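# Pin a cable end to a reel and hold it up

## Task

With one gripper closed around the reel, pin the cable under one of that gripper's fingers at a point close to one of the cable's ends. Declare completion only when this single grip keeps the reel steady and well above the table, the other arm is away from both reel and cable with nothing in its gripper, and that other arm touches the holding arm lightly or not at all.

## Robot and tools

Robot: two arms, left_arm and right_arm, each with a parallel two-finger gripper. In every gripper's own axes the fingers point along +z and close and open along y. The reported hand position is the spot between the finger pads, roughly 1 cm short of the tips. An occasional brief shove may move loose objects.

Scene frame (used in results): origin on the table surface midway between the arms, +z up, +x out across the table, left_arm on the +y side. The arm names do not match the left or right of any picture. Each result line reads left_arm: ... | right_arm: ..., giving end_effector_position in metres and end_effector_quat_wxyz. Printed positions may be somewhat wrong, especially when an arm reaches far.

The 14-number row (used by execute_actions and move): a single flat list covering both arms, every value in [-1, 1]. Numbers 1-7 are left_arm: dx, dy, dz, rx, ry, rz, opening; numbers 8-14 are right_arm in the same order. Send all 14 even if one arm stays still. dx, dy, dz, rx, ry, rz are an offset, not a pose, expressed in that gripper's own axes and counted from the gripper pose printed in the most recent result that showed it (before any such result exists in the scene, and for later calls inside the same reply, counted from where the robot is when the action begins). Scale: 1.0 equals 0.6 m of travel or 180 degrees; rx, ry, rz form one rotation vector. Opening is absolute, not an offset: +1 fully open (0.094 m), -1 closed. All zeros does not mean pause: it pulls the arm back to its reference pose.

execute_actions: argument actions, a list with at most one item, plus optional pictures (boolean, default on). An empty list only reports the state. An action item {"rows": [...], "steps": n} holds 1 to 15 rows and n up to 15 control steps of 1/30 s (15 if omitted); one row per step, the final row repeating if rows run out. Every row is measured from the same reference pose, not from the row before. A wait item {"steps": n}, n up to 300, commands nothing and returns n steps after the previous result; time spent thinking is counted inside those steps. A rejected call sends nothing.

move: target is one 14-number row as above; speed is optional, 0.002 to 0.5 m/s (default 0.25), with turning capped at twice that in rad/s. Each gripper follows a straight line toward its target; both paths finish together, each lasting 0.5 to 10 s, and stop short if 10 s is not enough. Rotations take the shorter direction. Paths ignore obstacles and the other arm; grippers lag, drift and can exceed the speed, notably with a nearly straight arm. Openings are sent at the start. The result adds a move: line with an ending (done, off_target, moving, held, fault) and any limits (paced = the pose was clipped; held = a safety check blocked some steps, after which the arm may jump fast), and each gripper's remaining distance. If only one arm is named, the other finished normally.

wait: seconds, 0 to 10; nothing new is sent.

zoom_image: camera (cam_high, cam_low, cam_left_wrist, cam_right_wrist) and region [x0, y0, x1, y1] in pixels of that camera's latest 504x504 image, origin top-left, at most 504 by 504.

finished_scene: scene number; ends the scene for good and grades it, so call it only once the reel is held steadily.

Controller behaviour: each step the commanded pose is clipped to within 70 mm and 16 degrees of the measured pose, then reached by damped inverse kinematics, preferring position over orientation. After an action the arm continues only to its last clipped pose, so compare the printed pose and send the remainder next. Arms usually settle a centimetre or more low; to keep an arm in place send, in a reply's first call, the offset back to its intended pose, then zeros in later calls, aiming higher if it still sags. A pose unreachable line and HELD marks mean a clearance check altered or withheld commands. A Hand target line shows where the controller is currently driving each gripper. Joint limits (rad): waist ±2.880, shoulder 0 to 3.142, elbow 0 to 3.019 (never fully straight), wrist pitch -1.693 to 1.571, wrist yaw ±1.571, wrist roll ±2.094. The scene keeps running between calls.

Gripping: grip_measured shows finger opening on the command scale (the last Joint positions value is metres); it may be off by about 1 mm per gripper. To hold something, command an opening below grip_measured: roughly 0.03 below grips firmly, less grips gently. Pads press about 50-62 N, less on thin parts, with a brief spike at contact.

Cautions: keep the arms from colliding or pressing each other hard; do not drop, knock or push anything off the table; approach contacts slowly and without overshooting targets, since speed and overshoot raise force. Holding loads heats motors; MOTOR HOT appears from 85 °C, and at 100 °C an OVER-TEMPERATURE FAULT makes that arm release and fall. Any FAULT stop is costly and can cut short moves or waits.

Each tool is called after "Request:" as name(argument=value, ...), one argument or row to a line, values as JSON.

## Session

Request:
execute_actions(
  actions=[],
)

Scene clock: 0.00 s of 4800.00 s.
left_arm: end_effector_position=(+0.3321, +0.2147, +0.3427) grip_measured=+1.000 end_effector_quat_wxyz=(+0.216, -0.450, +0.863, +0.080) | right_arm: end_effector_position=(+0.2592, -0.3493, +0.0939) grip_measured=+1.000 end_effector_quat_wxyz=(+0.029, -0.127, +0.986, -0.100)
Joint positions: left_arm=[-0.265  1.006  1.223 -1.61  -0.432 -1.291  0.094] | right_arm=[ 0.239  1.118  0.672 -1.072  0.203 -0.099  0.094]
Joint velocities: left_arm=[ 0.005 -0.005  0.017 -0.002 -0.007 -0.037  0.   ] | right_arm=[ 0.005 -0.005  0.002  0.002  0.022  0.022  0.   ]
Motor temperatures (°C, as the motors report them): left_arm=[23 27 34 26 23 26] | right_arm=[24 34 30 26 25 25]
Hand target (left_arm): +0.336, +0.213, +0.352; +0.224, -0.452, +0.860, +0.071
Hand target (right_arm): +0.268, -0.348, +0.101; +0.039, -0.126, +0.986, -0.100

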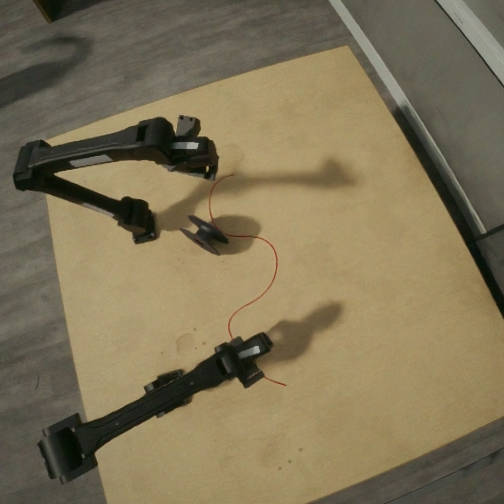

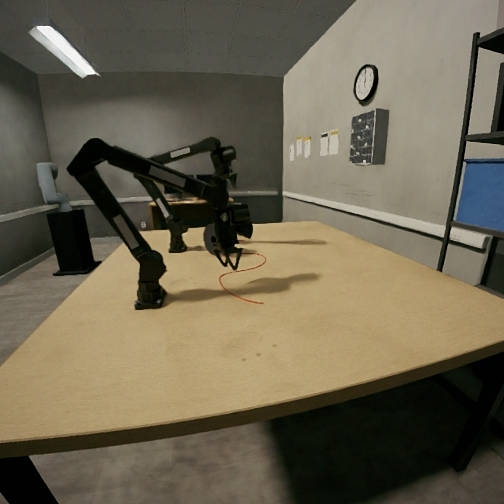

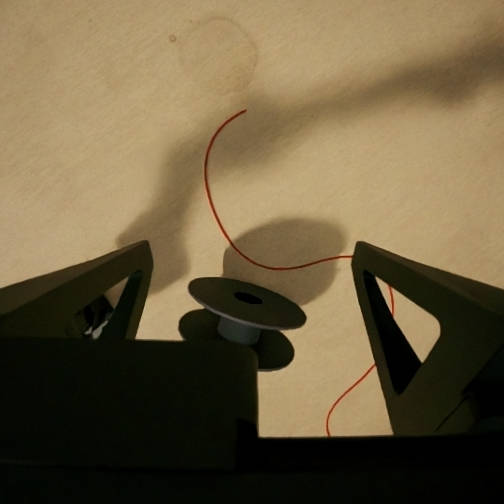

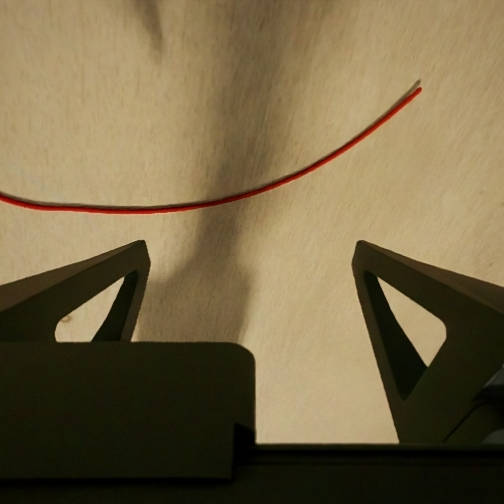

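Request:
move(
  target=[0, 0, 0, 0, 0, 0, 1, -0.07, -0.05, 0.1, 0, 0, -0.39, 0.2],
  speed=0.12,
)

Scene clock: 14.43 s of 4800.00 s.
left_arm: end_effector_position=(+0.3321, +0.2147, +0.3427) grip_measured=+1.000 end_effector_quat_wxyz=(+0.216, -0.450, +0.863, +0.080) | right_arm: end_effector_position=(+0.2929, -0.3761, +0.0387) grip_measured=+0.202 end_effector_quat_wxyz=(+0.047, +0.670, -0.735, +0.088)
Joint positions: left_arm=[-0.265  1.006  1.223 -1.61  -0.432 -1.291  0.094] | right_arm=[ 0.131  1.329  0.672 -0.875  0.196 -1.427  0.056]
Joint velocities: left_arm=[-0.005 -0.015 -0.002  0.007  0.022 -0.022  0.   ] | right_arm=[-0.005 -0.015 -0.022 -0.007 -0.007 -0.037  0.   ]
Motor temperatures (°C, as the motors report them): left_arm=[23 27 39 26 24 26] | right_arm=[24 34 34 26 25 25]
Hand target (left_arm): +0.332, +0.215, +0.343; +0.216, -0.450, +0.863, +0.080
Hand target (right_arm): +0.312, -0.377, +0.045; -0.032, -0.671, +0.734, -0.098
Off the commanded pose (left_arm): 0.000 m, 0 deg.
Off the commanded pose (right_arm): 0.020 m, 2 deg.
After step 180, 2.90 s passed at rest.
move: off_target (right_arm)

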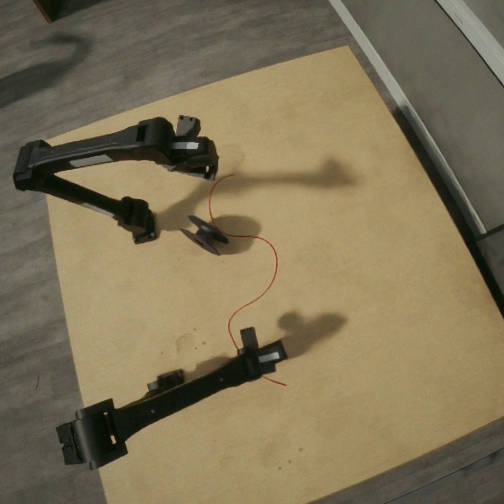

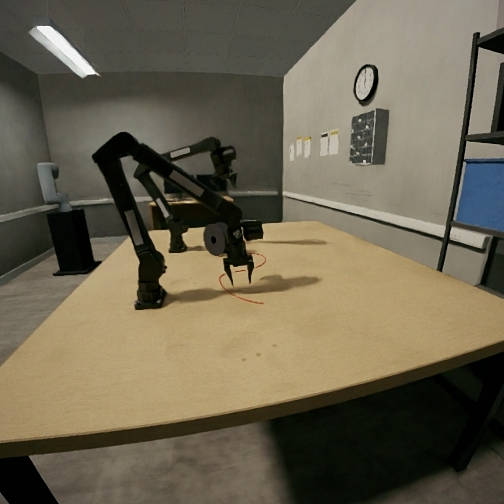

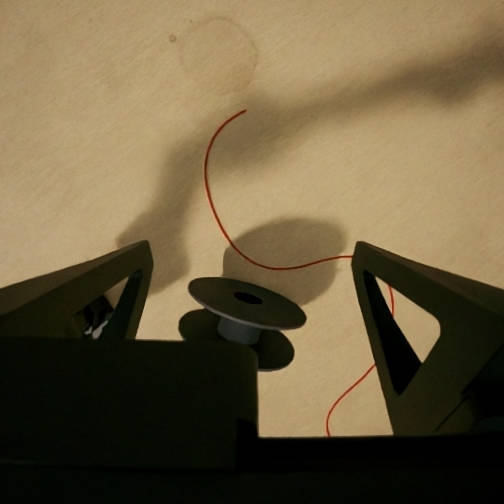

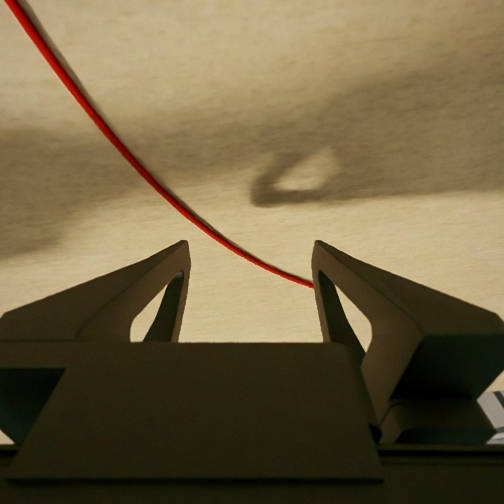

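Request:
move(
  target=[0, 0, 0, 0, 0, 0, 1, 0, 0, 0.03, 0, 0, -0.25, 0.0],
  speed=0.1,
)

Scene clock: 25.30 s of 4800.00 s.
left_arm: end_effector_position=(+0.3321, +0.2147, +0.3427) grip_measured=+1.000 end_effector_quat_wxyz=(+0.216, -0.450, +0.863, +0.080) | right_arm: end_effector_position=(+0.2940, -0.3806, +0.0263) grip_measured=+0.002 end_effector_quat_wxyz=(+0.098, +0.871, -0.475, +0.074)
Joint positions: left_arm=[-0.265  1.006  1.223 -1.61  -0.432 -1.291  0.094] | right_arm=[ 0.143  1.373  0.666 -0.843  0.246 -2.079  0.047]
Joint velocities: left_arm=[-0.005  0.015 -0.007  0.012  0.022 -0.022  0.   ] | right_arm=[-0.005  0.015  0.002 -0.007 -0.022 -0.022 -0.   ]
Motor temperatures (°C, as the motors report them): left_arm=[23 27 39 26 24 26] | right_arm=[24 34 35 26 25 25]
Hand target (left_arm): +0.332, +0.215, +0.343; +0.216, -0.450, +0.863, +0.080
Hand target (right_arm): +0.294, -0.379, +0.021; +0.103, +0.876, -0.465, +0.072
Off the commanded pose (left_arm): 0.000 m, 0 deg.
Off the commanded pose (right_arm): 0.005 m, 7 deg.
joint sent to its limit (right arm) — the command would take joint 6 (wrist roll) past its lower limit, so that joint was sent only as far as its limit.
After step 180, 0.70 s passed at rest.
move: off_target (right_arm)

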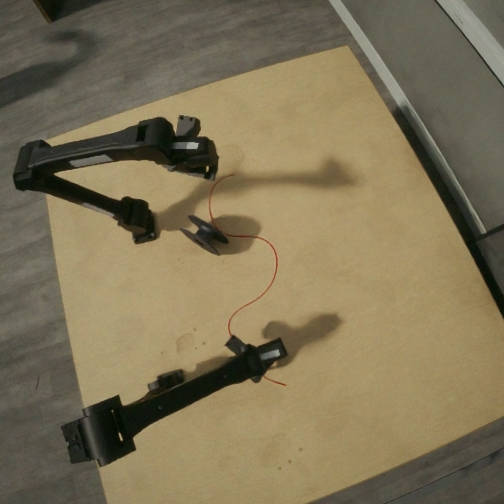

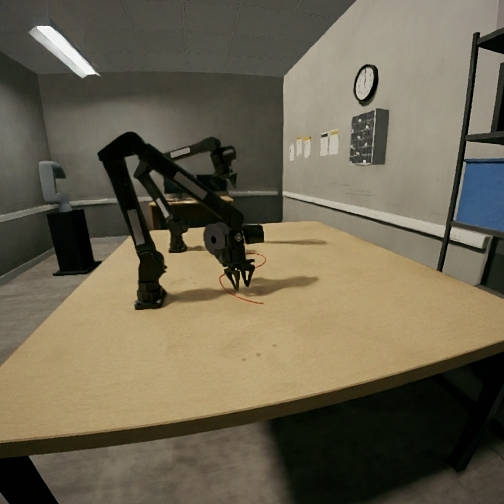

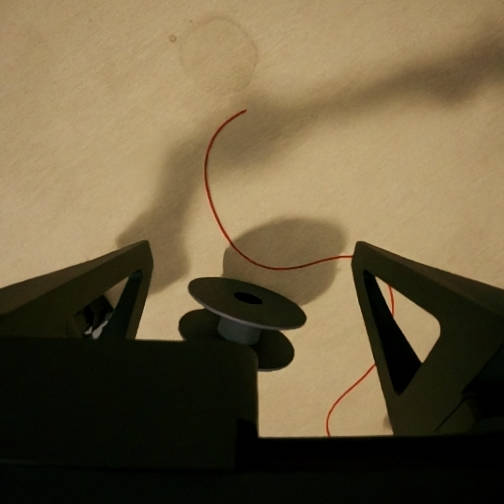

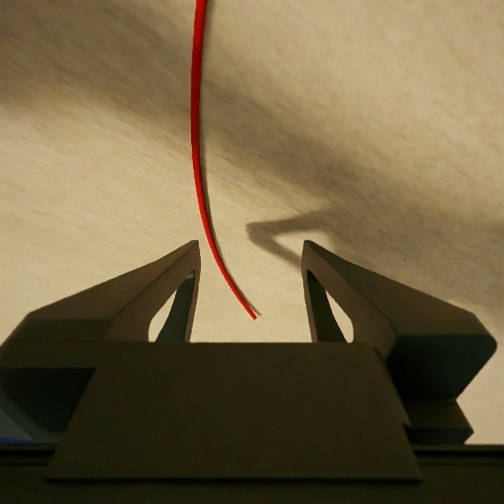

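Request:
move(
  target=[0, 0, 0, 0, 0, 0, 1, -0.13, 0.035, 0.0, 0, 0, 0, 0.0],
  speed=0.1,
)

Scene clock: 33.90 s of 4800.00 s.
left_arm: end_effector_position=(+0.3321, +0.2147, +0.3427) grip_measured=+1.000 end_effector_quat_wxyz=(+0.216, -0.450, +0.863, +0.080) | right_arm: end_effector_position=(+0.2377, -0.3305, +0.0095) grip_measured=+0.002 end_effector_quat_wxyz=(+0.100, +0.874, -0.470, +0.075)
Joint positions: left_arm=[-0.265  1.006  1.223 -1.61  -0.432 -1.291  0.094] | right_arm=[ 0.355  1.296  0.535 -0.843  0.248 -1.872  0.047]
Joint velocities: left_arm=[ 0.005  0.005 -0.007 -0.002 -0.037  0.022  0.   ] | right_arm=[-0.015 -0.015 -0.017 -0.002 -0.066 -0.037  0.001]
Motor temperatures (°C, as the motors report them): left_arm=[23 27 40 26 24 26] | right_arm=[24 34 34 26 25 25]
Hand target (left_arm): +0.332, +0.215, +0.343; +0.216, -0.450, +0.863, +0.080
Hand target (right_arm): +0.235, -0.331, +0.010; +0.102, +0.871, -0.475, +0.077
Off the commanded pose (left_arm): 0.000 m, 0 deg.
Off the commanded pose (right_arm): 0.004 m, 1 deg.
After step 180, 1.33 s passed at rest.
move: done

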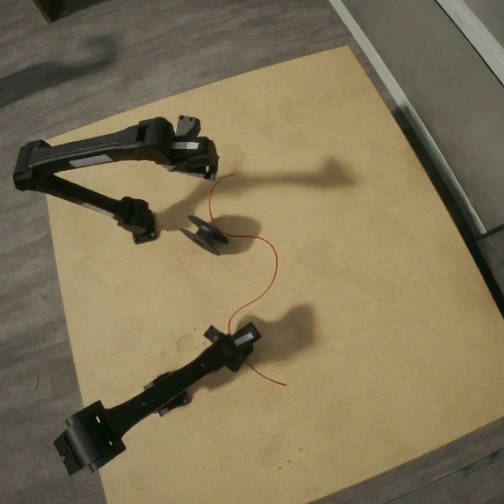

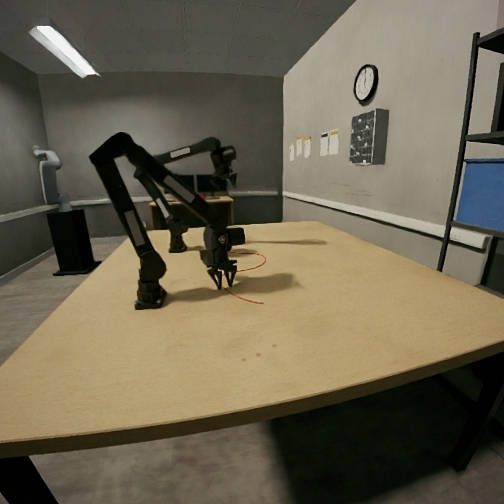

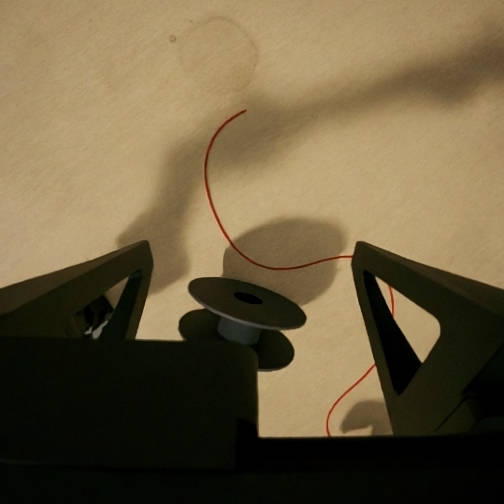

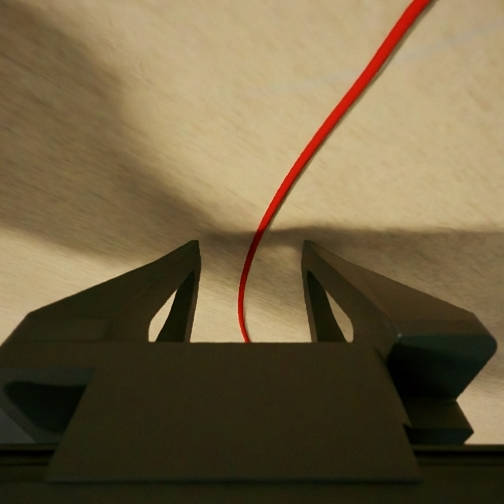

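Request:
execute_actions(
  actions=[
    {"rows": [[0,0,0,0,0,0,1,0,0,0.035,0,0,0,-0.2],[0,0,0,0,0,0,1,0,0,0.035,0,0,0,-0.4],[0,0,0,0,0,0,1,0,0,0.035,0,0,0,-0.5],[0,0,0,0,0,0,1,0,0,0.035,0,0,0,-0.6],[0,0,0,0,0,0,1,0,0,0.035,0,0,0,-0.65],[0,0,0,0,0,0,1,0,0,0.035,0,0,0,-0.7],[0,0,0,0,0,0,1,0,0,0.035,0,0,0,-0.75],[0,0,0,0,0,0,1,0,0,0.035,0,0,0,-0.8],[0,0,0,0,0,0,1,0,0,0.035,0,0,0,-0.85],[0,0,0,0,0,0,1,0,0,0.035,0,0,0,-0.9],[0,0,0,0,0,0,1,0,0,0.035,0,0,0,-0.95],[0,0,0,0,0,0,1,0,0,0.035,0,0,0,-1]], "steps": 15},
  ],
)

Request:
move(
  target=[0, 0, 0, 0, 0, 0, 1, 0, 0, -0.4, 0, 0, 0, -1],
  speed=0.1,
)

Scene clock: 50.77 s of 4800.00 s.
left_arm: end_effector_position=(+0.3321, +0.2147, +0.3427) grip_measured=+1.000 end_effector_quat_wxyz=(+0.216, -0.450, +0.863, +0.080) | right_arm: end_effector_position=(+0.2499, -0.3285, +0.0041) grip_measured=-0.977 end_effector_quat_wxyz=(+0.082, +0.872, -0.473, +0.092)
Joint positions: left_arm=[-0.265  1.006  1.223 -1.61  -0.432 -1.291  0.094] | right_arm=[ 0.349  1.311  0.529 -0.77   0.247 -1.877  0.001]
Joint velocities: left_arm=[ 0.015  0.005 -0.017 -0.017 -0.007 -0.037  0.   ] | right_arm=[ 0.005 -0.005 -0.017 -0.012  0.022 -0.007 -0.002]
Motor temperatures (°C, as the motors report them): left_arm=[23 27 40 26 24 26] | right_arm=[24 34 33 26 25 25]
Hand target (left_arm): +0.332, +0.215, +0.343; +0.216, -0.450, +0.863, +0.080
Hand target (right_arm): +0.238, -0.335, -0.009; +0.100, +0.874, -0.470, +0.074
Off the commanded pose (left_arm): 0.000 m, 0 deg.
Off the commanded pose (right_arm): 0.020 m, 3 deg.
Steps of this call (steps 1 to 180: nothing new was sent; then 10.37 s passed at rest; steps 181 to 195: all 15 steps of this action). Readings (end_effector_position):
181: left_arm (+0.3321, +0.2147, +0.3427) | right_arm (+0.2386, -0.3304, +0.0082)
182: left_arm (+0.3321, +0.2147, +0.3427) | right_arm (+0.2407, -0.3303, +0.0059)
184: left_arm (+0.3321, +0.2147, +0.3427) | right_arm (+0.2457, -0.3290, +0.0043)
188: left_arm (+0.3321, +0.2147, +0.3427) | right_arm (+0.2492, -0.3282, +0.0042)
195: the state above

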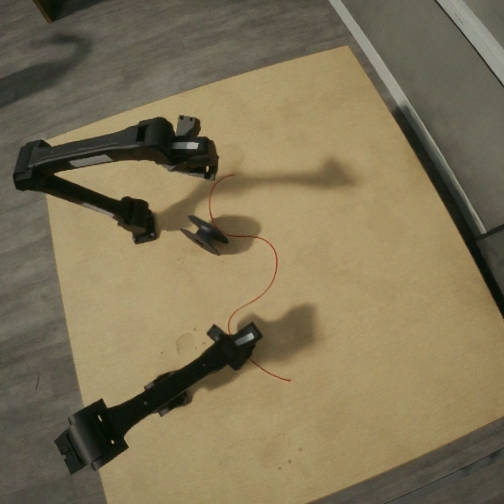

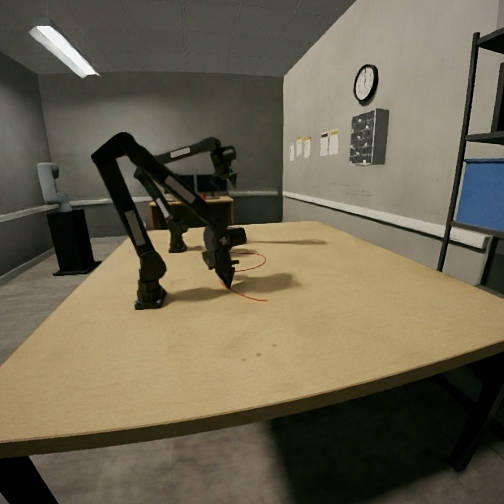

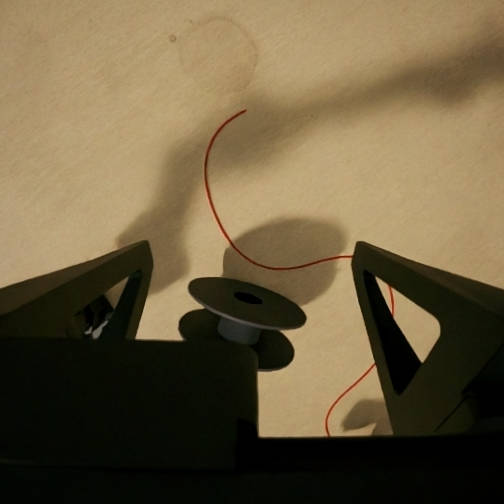

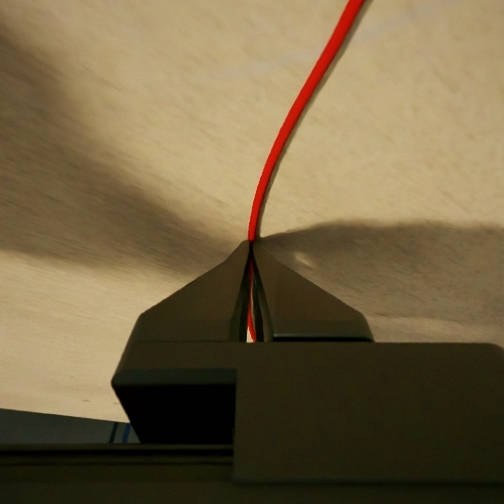

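Scene clock: 53.77 s of 4800.00 s.
left_arm: end_effector_position=(+0.3321, +0.2147, +0.3427) grip_measured=+1.000 end_effector_quat_wxyz=(+0.216, -0.450, +0.863, +0.080) | right_arm: end_effector_position=(+0.2195, -0.2799, +0.2157) grip_measured=-0.978 end_effector_quat_wxyz=(+0.099, +0.875, -0.467, +0.083)
Joint positions: left_arm=[-0.265  1.006  1.223 -1.61  -0.432 -1.291  0.094] | right_arm=[ 0.571  1.027  0.937 -1.557  0.248 -1.656  0.001]
Joint velocities: left_arm=[-0.015 -0.005  0.007 -0.007 -0.022  0.022  0.   ] | right_arm=[-0.024 -0.005  0.012  0.002  0.007 -0.007  0.001]
Motor temperatures (°C, as the motors report them): left_arm=[23 27 40 26 24 26] | right_arm=[24 34 34 26 25 25]
Hand target (left_arm): +0.332, +0.215, +0.343; +0.216, -0.450, +0.863, +0.080
Hand target (right_arm): +0.227, -0.275, +0.235; +0.085, +0.872, -0.472, +0.096
Off the commanded pose (left_arm): 0.000 m, 0 deg.
Off the commanded pose (right_arm): 0.024 m, 2 deg.
move: off_target (right_arm)

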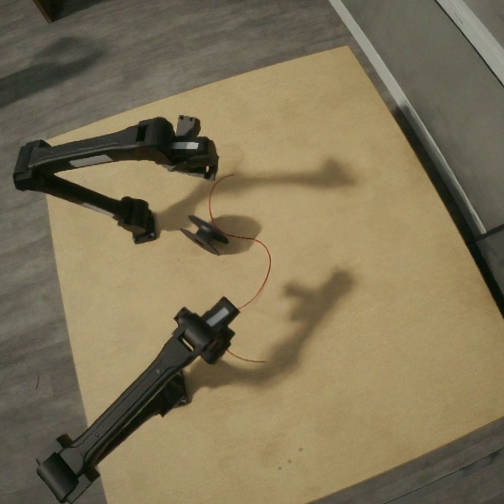

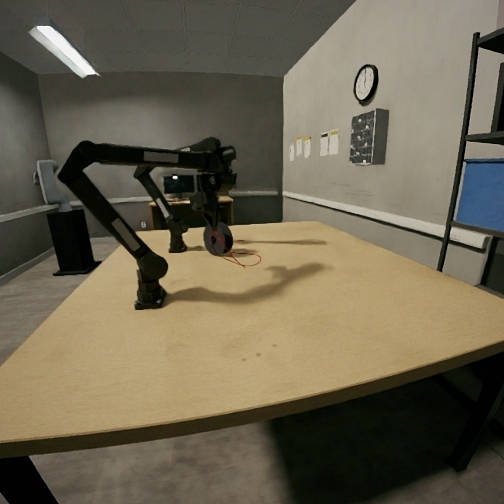

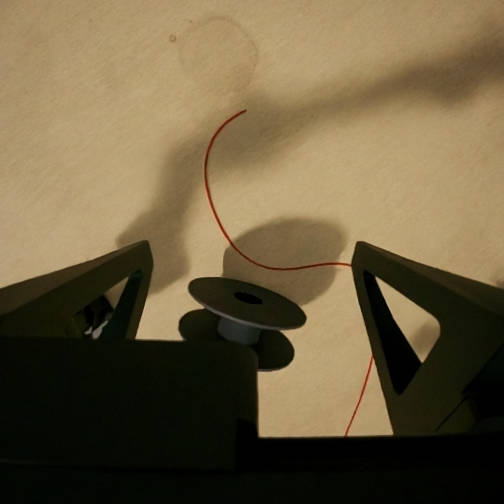

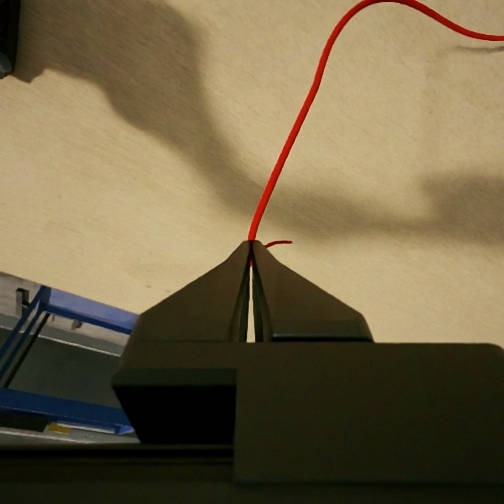

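Request:
move(
  target=[0, 0, 0, 0, 0, 0, 1, -0.4, -0.42, 0, 0, 0, 0.95, -1],
  speed=0.25,
)

Scene clock: 76.43 s of 4800.00 s.
left_arm: end_effector_position=(+0.3321, +0.2147, +0.3427) grip_measured=+1.000 end_effector_quat_wxyz=(+0.216, -0.450, +0.863, +0.080) | right_arm: end_effector_position=(+0.2954, +0.0325, +0.1342) grip_measured=-0.979 end_effector_quat_wxyz=(+0.083, +0.392, +0.909, -0.116)
Joint positions: left_arm=[-0.265  1.006  1.223 -1.61  -0.432 -1.291  0.094] | right_arm=[ 1.044  1.822  1.533 -1.482  0.206  1.804  0.001]
Joint velocities: left_arm=[-0.015  0.015  0.012  0.007 -0.007  0.007  0.   ] | right_arm=[ 0.005 -0.005 -0.012  0.007 -0.022  0.066 -0.   ]
Motor temperatures (°C, as the motors report them): left_arm=[23 27 41 26 24 26] | right_arm=[24 34 40 26 25 25]
Hand target (left_arm): +0.332, +0.215, +0.343; +0.216, -0.450, +0.863, +0.080
Hand target (right_arm): +0.300, +0.047, +0.140; +0.083, +0.397, +0.908, -0.110
Off the commanded pose (left_arm): 0.000 m, 0 deg.
Off the commanded pose (right_arm): 0.017 m, 2 deg.
After step 180, 10.13 s passed at rest.
move: off_target (right_arm)

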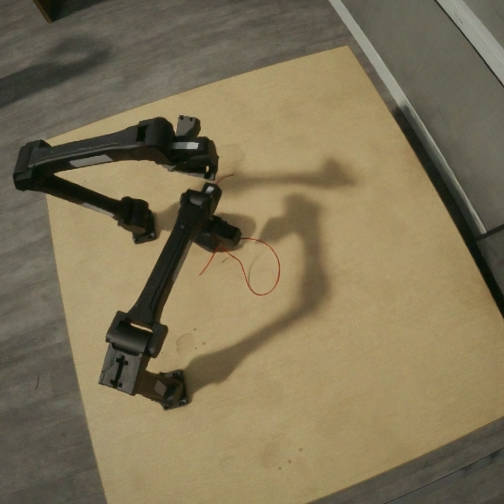

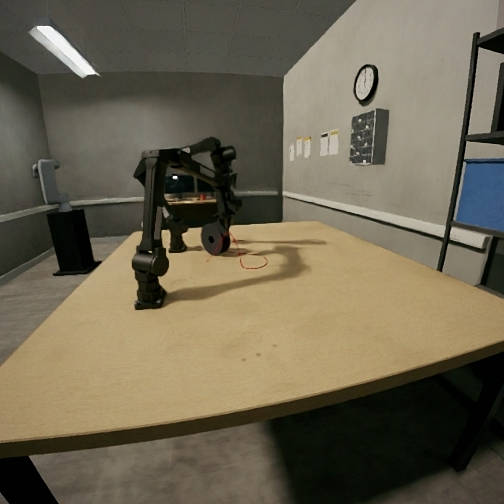

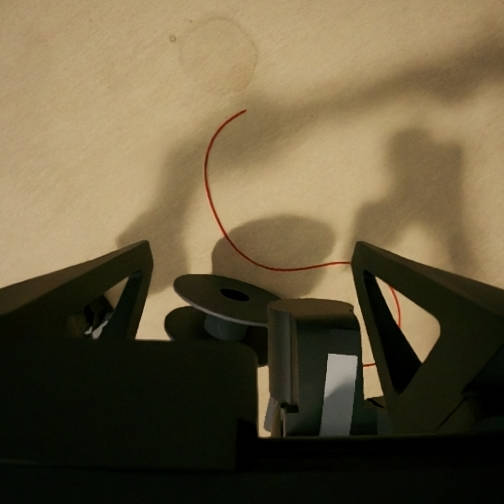

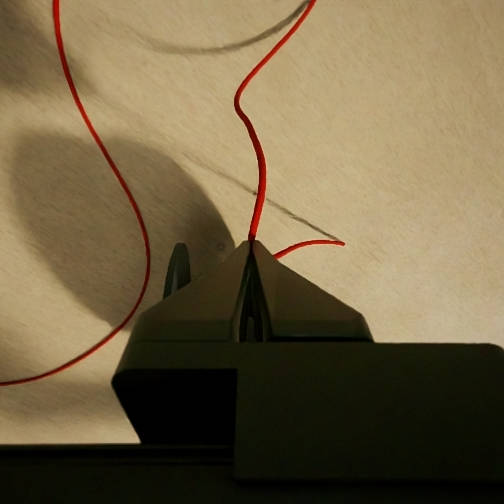

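Request:
move(
  target=[0, 0, 0, 0, 0, 0, 1, 0, 0, -0.2, 0, 0, 0, -1],
  speed=0.12,
)

Request:
move(
  target=[0, 0, 0, 0, 0, 0, 1, 0.06, 0.1, 0, 0, 0, 0, -1],
  speed=0.12,
)

Scene clock: 85.13 s of 4800.00 s.
left_arm: end_effector_position=(+0.3321, +0.2147, +0.3427) grip_measured=+1.000 end_effector_quat_wxyz=(+0.216, -0.450, +0.863, +0.080) | right_arm: end_effector_position=(+0.2881, +0.0342, +0.1701) grip_measured=-0.979 end_effector_quat_wxyz=(+0.080, +0.386, +0.909, -0.134)
Joint positions: left_arm=[-0.265  1.006  1.223 -1.61  -0.432 -1.291  0.094] | right_arm=[ 1.058  1.815  1.615 -1.608  0.206  1.811  0.001]
Joint velocities: left_arm=[-0.005 -0.024 -0.002 -0.012  0.022  0.007  0.   ] | right_arm=[ 0.005 -0.015  0.002 -0.002 -0.095 -0.007  0.001]
Motor temperatures (°C, as the motors report them): left_arm=[23 27 41 26 24 26] | right_arm=[24 35 40 26 25 25]
Hand target (left_arm): +0.332, +0.215, +0.343; +0.216, -0.450, +0.863, +0.080
Hand target (right_arm): +0.289, +0.034, +0.166; +0.080, +0.387, +0.908, -0.137
Off the commanded pose (left_arm): 0.000 m, 0 deg.
Off the commanded pose (right_arm): 0.085 m, 2 deg; position clipped at the last step of the last action.
move: held (right_arm); limits=paced,held; held on 21 of 38 steps (right_arm), including the last (right_arm)
pose unreachable (right arm): on one or more control steps of this call this arm could not follow its commanded pose, so it was not sent that pose on those steps. On the call's last step it was still not sent that pose. It may still have moved: this result reports where it is.
cause: the commanded pose would bring a part of the arm too close to another arm (this arm's forearm (the part past joint 3) and the other arm's wrist (the part past joint 5)).

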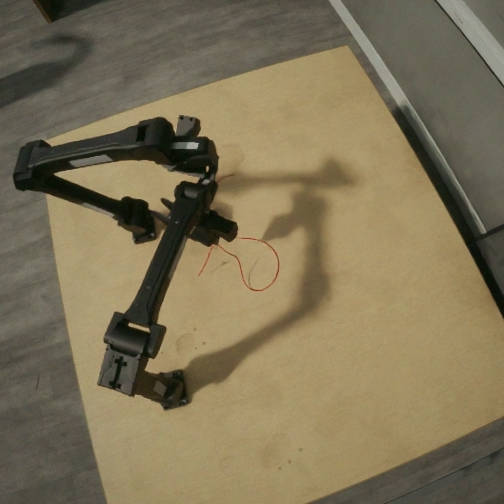

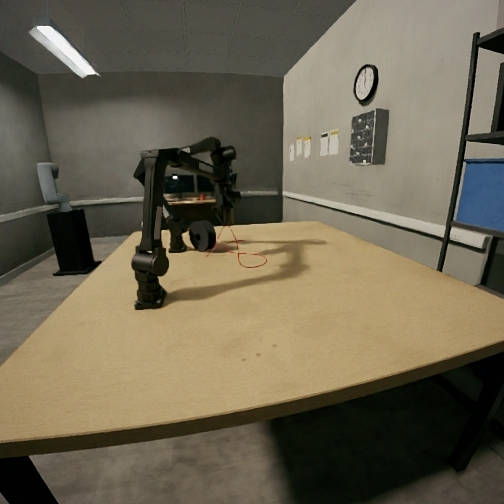

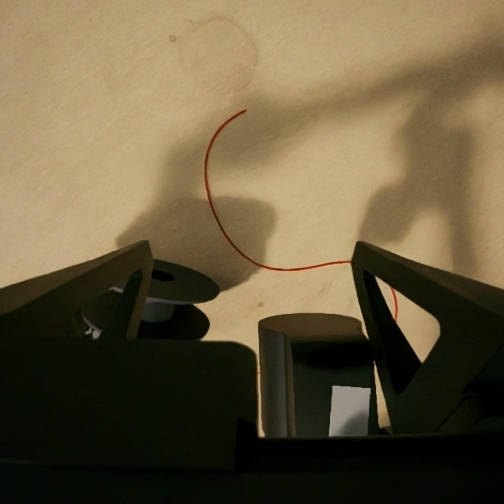

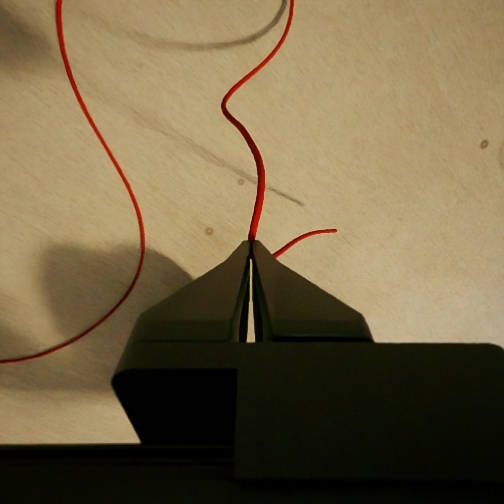

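Scene clock: 86.27 s of 4800.00 s.
left_arm: end_effector_position=(+0.3350, +0.2336, +0.3454) grip_measured=+1.000 end_effector_quat_wxyz=(+0.228, -0.472, +0.846, +0.096) | right_arm: end_effector_position=(+0.3012, +0.0729, +0.1536) grip_measured=-0.979 end_effector_quat_wxyz=(+0.081, +0.386, +0.908, -0.139)
Joint positions: left_arm=[-0.22   1.006  1.223 -1.608 -0.469 -1.297  0.094] | right_arm=[ 1.077  1.937  1.748 -1.634  0.204  1.831  0.001]
Joint velocities: left_arm=[-0.015 -0.005 -0.007 -0.002 -0.066 -0.051  0.   ] | right_arm=[-0.015 -0.005  0.022 -0.022 -0.037  0.007  0.   ]
Motor temperatures (°C, as the motors report them): left_arm=[23 27 41 26 24 26] | right_arm=[24 35 41 26 25 25]
Hand target (left_arm): +0.332, +0.216, +0.343; +0.216, -0.450, +0.863, +0.080
Hand target (right_arm): +0.306, +0.098, +0.152; +0.081, +0.386, +0.909, -0.133
Off the commanded pose (left_arm): 0.019 m, 4 deg.
Off the commanded pose (right_arm): 0.027 m, 1 deg.
move: off_target (left_arm, right_arm)

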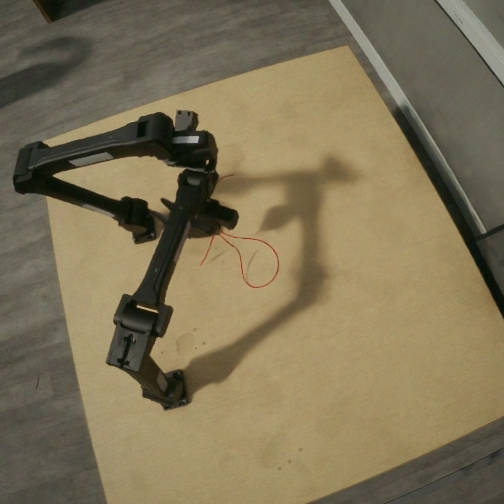

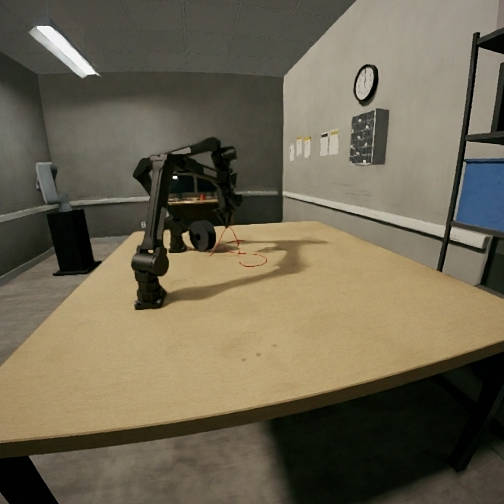

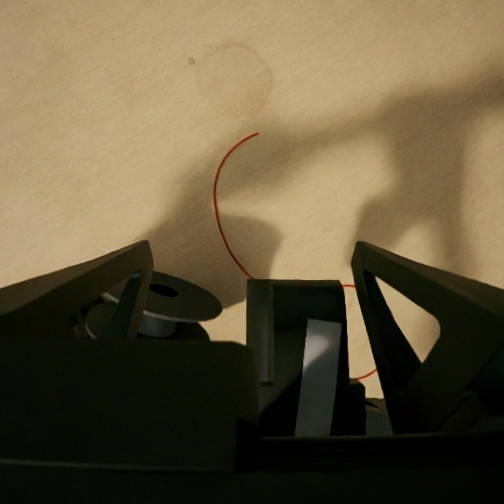

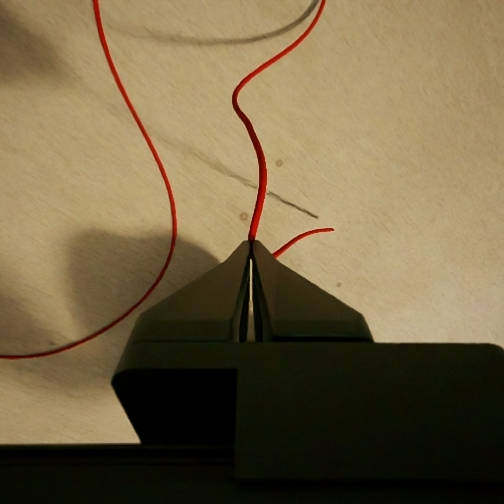

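Request:
move(
  target=[-0.2, 0, 0, 0, 0, 0, 1, -0.1, -0.15, -0.1, 0, 0, 0, -1],
  speed=0.12,
)

Scene clock: 93.97 s of 4800.00 s.
left_arm: end_effector_position=(+0.3776, +0.3224, +0.3792) grip_measured=+1.000 end_effector_quat_wxyz=(+0.202, -0.472, +0.851, +0.109) | right_arm: end_effector_position=(+0.2742, -0.0036, +0.2444) grip_measured=-0.979 end_effector_quat_wxyz=(+0.086, +0.390, +0.911, -0.105)
Joint positions: left_arm=[ 0.122  1.108  1.386 -1.577 -0.38  -0.942  0.094] | right_arm=[ 1.039  1.648  1.596 -1.693  0.21   1.791  0.001]
Joint velocities: left_arm=[-0.005  0.005 -0.007  0.012  0.051  0.037  0.   ] | right_arm=[-0.005 -0.015  0.007 -0.027 -0.022 -0.081 -0.001]
Motor temperatures (°C, as the motors report them): left_arm=[23 26 42 26 24 26] | right_arm=[24 35 42 26 25 25]
Hand target (left_arm): +0.388, +0.323, +0.401; +0.225, -0.473, +0.847, +0.095
Hand target (right_arm): +0.274, -0.010, +0.240; +0.083, +0.385, +0.911, -0.121
Off the commanded pose (left_arm): 0.026 m, 3 deg.
Off the commanded pose (right_arm): 0.005 m, 4 deg.
joint sent to its limit (right arm) — the command would take joint 4 (wrist pitch) past its lower limit, so that joint was sent only as far as its limit.
After step 180, 0.20 s passed at rest.
move: off_target (left_arm, right_arm)

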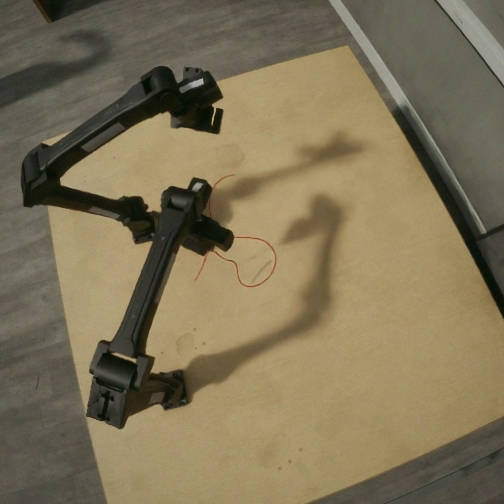

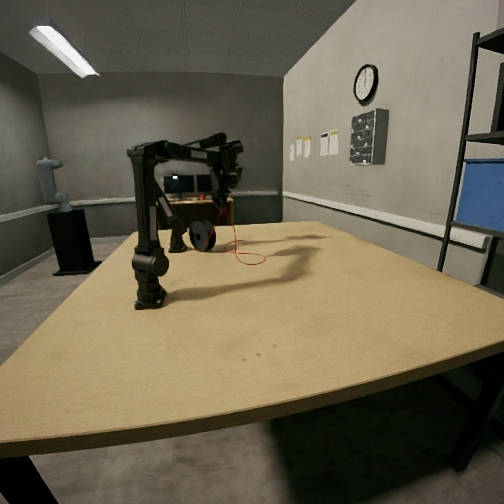

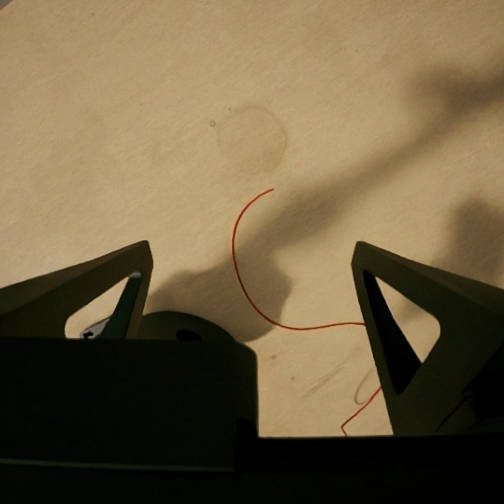

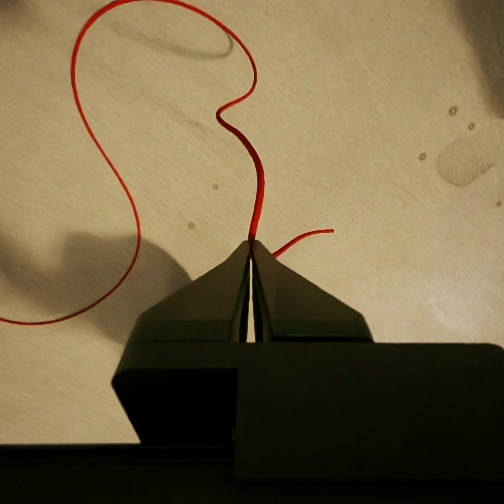

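Request:
move(
  target=[-0.25, 0, 0, 0, 0, 0, 1, 0.34, 0.055, -0.11, 0, 0, 0, -1],
  speed=0.12,
)

Scene clock: 106.03 s of 4800.00 s.
left_arm: end_effector_position=(+0.4431, +0.4323, +0.4274) grip_measured=+1.000 end_effector_quat_wxyz=(+0.187, -0.477, +0.852, +0.111) | right_arm: end_effector_position=(+0.1659, +0.1431, +0.2474) grip_measured=-0.979 end_effector_quat_wxyz=(+0.089, +0.374, +0.922, -0.043)
Joint positions: left_arm=[ 0.408  1.36   1.729 -1.608 -0.29  -0.665  0.094] | right_arm=[ 1.352  1.809  1.827 -1.693  0.17   2.056  0.001]
Joint velocities: left_arm=[-0.005  0.005  0.012 -0.007 -0.11   0.007  0.   ] | right_arm=[-0.015  0.005 -0.007 -0.012  0.037 -0.037 -0.   ]
Motor temperatures (°C, as the motors report them): left_arm=[23 27 46 27 24 26] | right_arm=[24 35 40 26 25 25]
Hand target (left_arm): +0.443, +0.432, +0.427; +0.187, -0.477, +0.852, +0.111
Hand target (right_arm): +0.169, +0.142, +0.248; +0.089, +0.377, +0.921, -0.043
Off the commanded pose (left_arm): 0.020 m, 2 deg.
Off the commanded pose (right_arm): 0.037 m, 7 deg.
After step 180, 3.93 s passed at rest.
move: held (left_arm, right_arm); limits=held; held on 13 of 64 steps (right_arm, left_arm), including the last (right_arm, left_arm)
pose unreachable (left arm): on one or more control steps of this call this arm could not follow its commanded pose, so it was not sent that pose on those steps. On the call's last step it was still not sent that pose. It may still have moved: this result reports where it is.
cause: the commanded pose would bring a part of the arm too close to another arm (this arm's forearm (the part past joint 3) and the other arm's forearm (the part past joint 3), along the way the arms are being sent).
pose unreachable (right arm): on one or more control steps of this call this arm could not follow its commanded pose, so it was not sent that pose on those steps. On the call's last step it was still not sent that pose. It may still have moved: this result reports where it is.
cause: the commanded pose would bring a part of the arm too close to another arm (this arm's wrist (the part past joint 4) and the other arm's forearm (the part past joint 3)).

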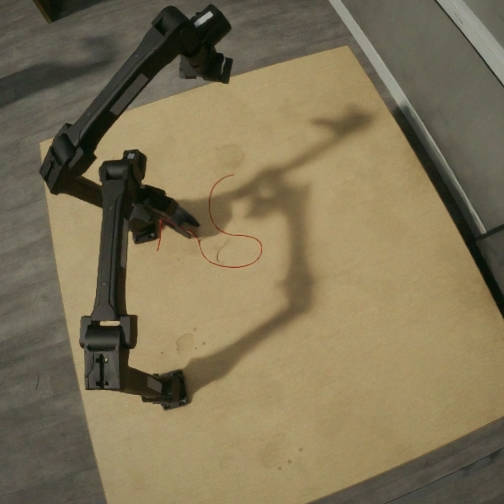

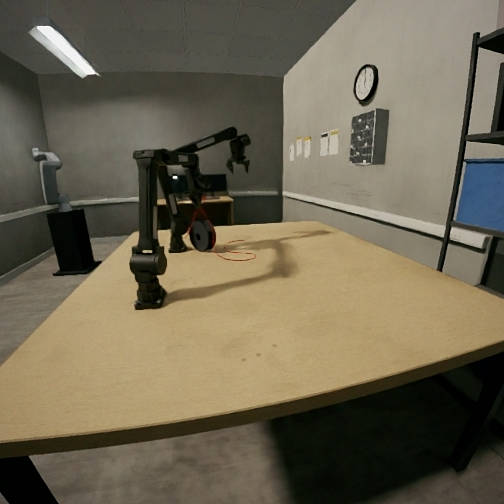

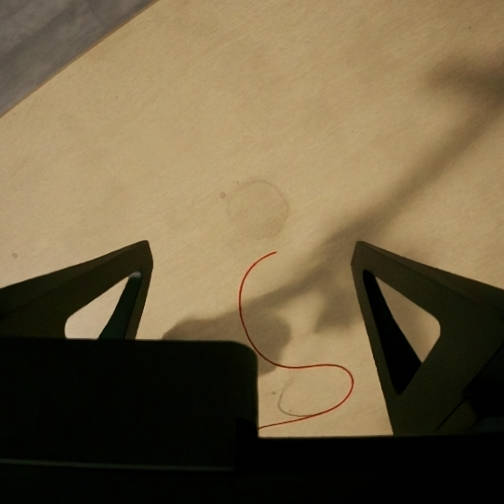

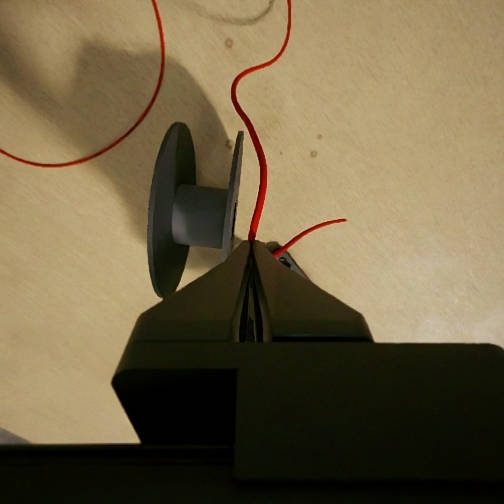

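Request:
move(
  target=[0, 0, 0, 0, 0, 0, 1, -0.04, 0.035, 0.12, 0, 0, 0, -1],
  speed=0.06,
)

Scene clock: 124.27 s of 4800.00 s.
left_arm: end_effector_position=(+0.4431, +0.4323, +0.4274) grip_measured=+1.000 end_effector_quat_wxyz=(+0.187, -0.477, +0.852, +0.111) | right_arm: end_effector_position=(+0.2025, +0.1308, +0.1935) grip_measured=-0.979 end_effector_quat_wxyz=(+0.086, +0.379, +0.921, -0.039)
Joint positions: left_arm=[ 0.408  1.36   1.729 -1.608 -0.29  -0.665  0.094] | right_arm=[ 1.28   1.809  1.687 -1.531  0.17   1.992  0.001]
Joint velocities: left_arm=[-0.024 -0.005 -0.012 -0.007  0.022  0.066  0.   ] | right_arm=[ 0.005  0.005 -0.017 -0.007 -0.022 -0.037  0.001]
Motor temperatures (°C, as the motors report them): left_arm=[23 27 43 27 24 26] | right_arm=[24 37 38 26 25 25]
Hand target (left_arm): +0.443, +0.432, +0.427; +0.187, -0.477, +0.852, +0.111
Hand target (right_arm): +0.207, +0.132, +0.181; +0.088, +0.374, +0.922, -0.043
Off the commanded pose (left_arm): 0.000 m, 0 deg.
Off the commanded pose (right_arm): 0.013 m, 1 deg.
After step 180, 10.60 s passed at rest.
move: off_target (right_arm); limits=held; held on 1 of 49 steps (left_arm)
pose unreachable (left arm): on one or more control steps of this call this arm could not follow its commanded pose, so it was not sent that pose on those steps. It may still have moved: this result reports where it is.
cause: the commanded pose would bring a part of the arm too close to another arm (this arm's forearm (the part past joint 3) and the other arm's wrist (the part past joint 4)).

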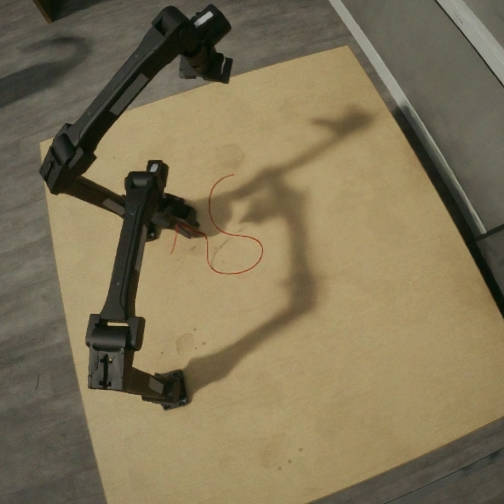

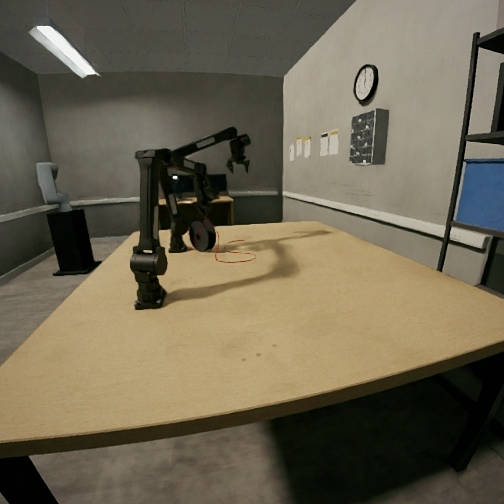

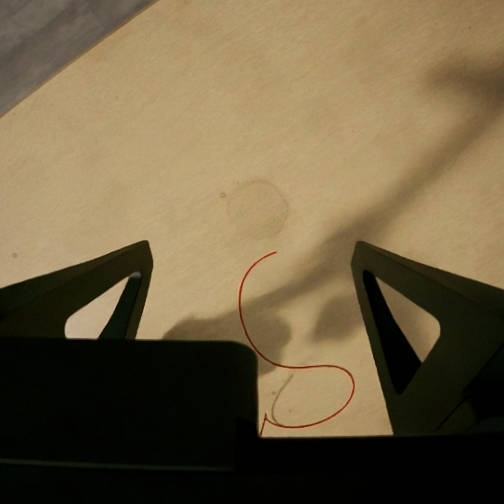

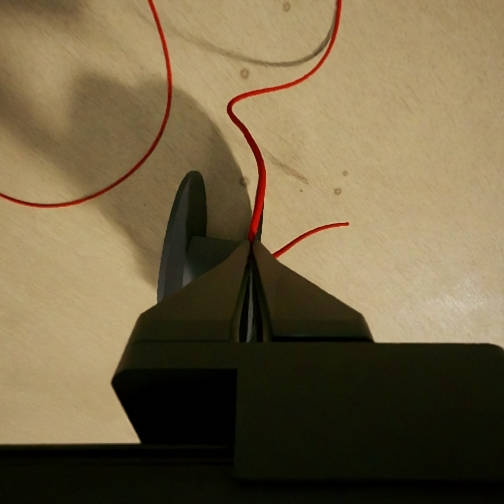

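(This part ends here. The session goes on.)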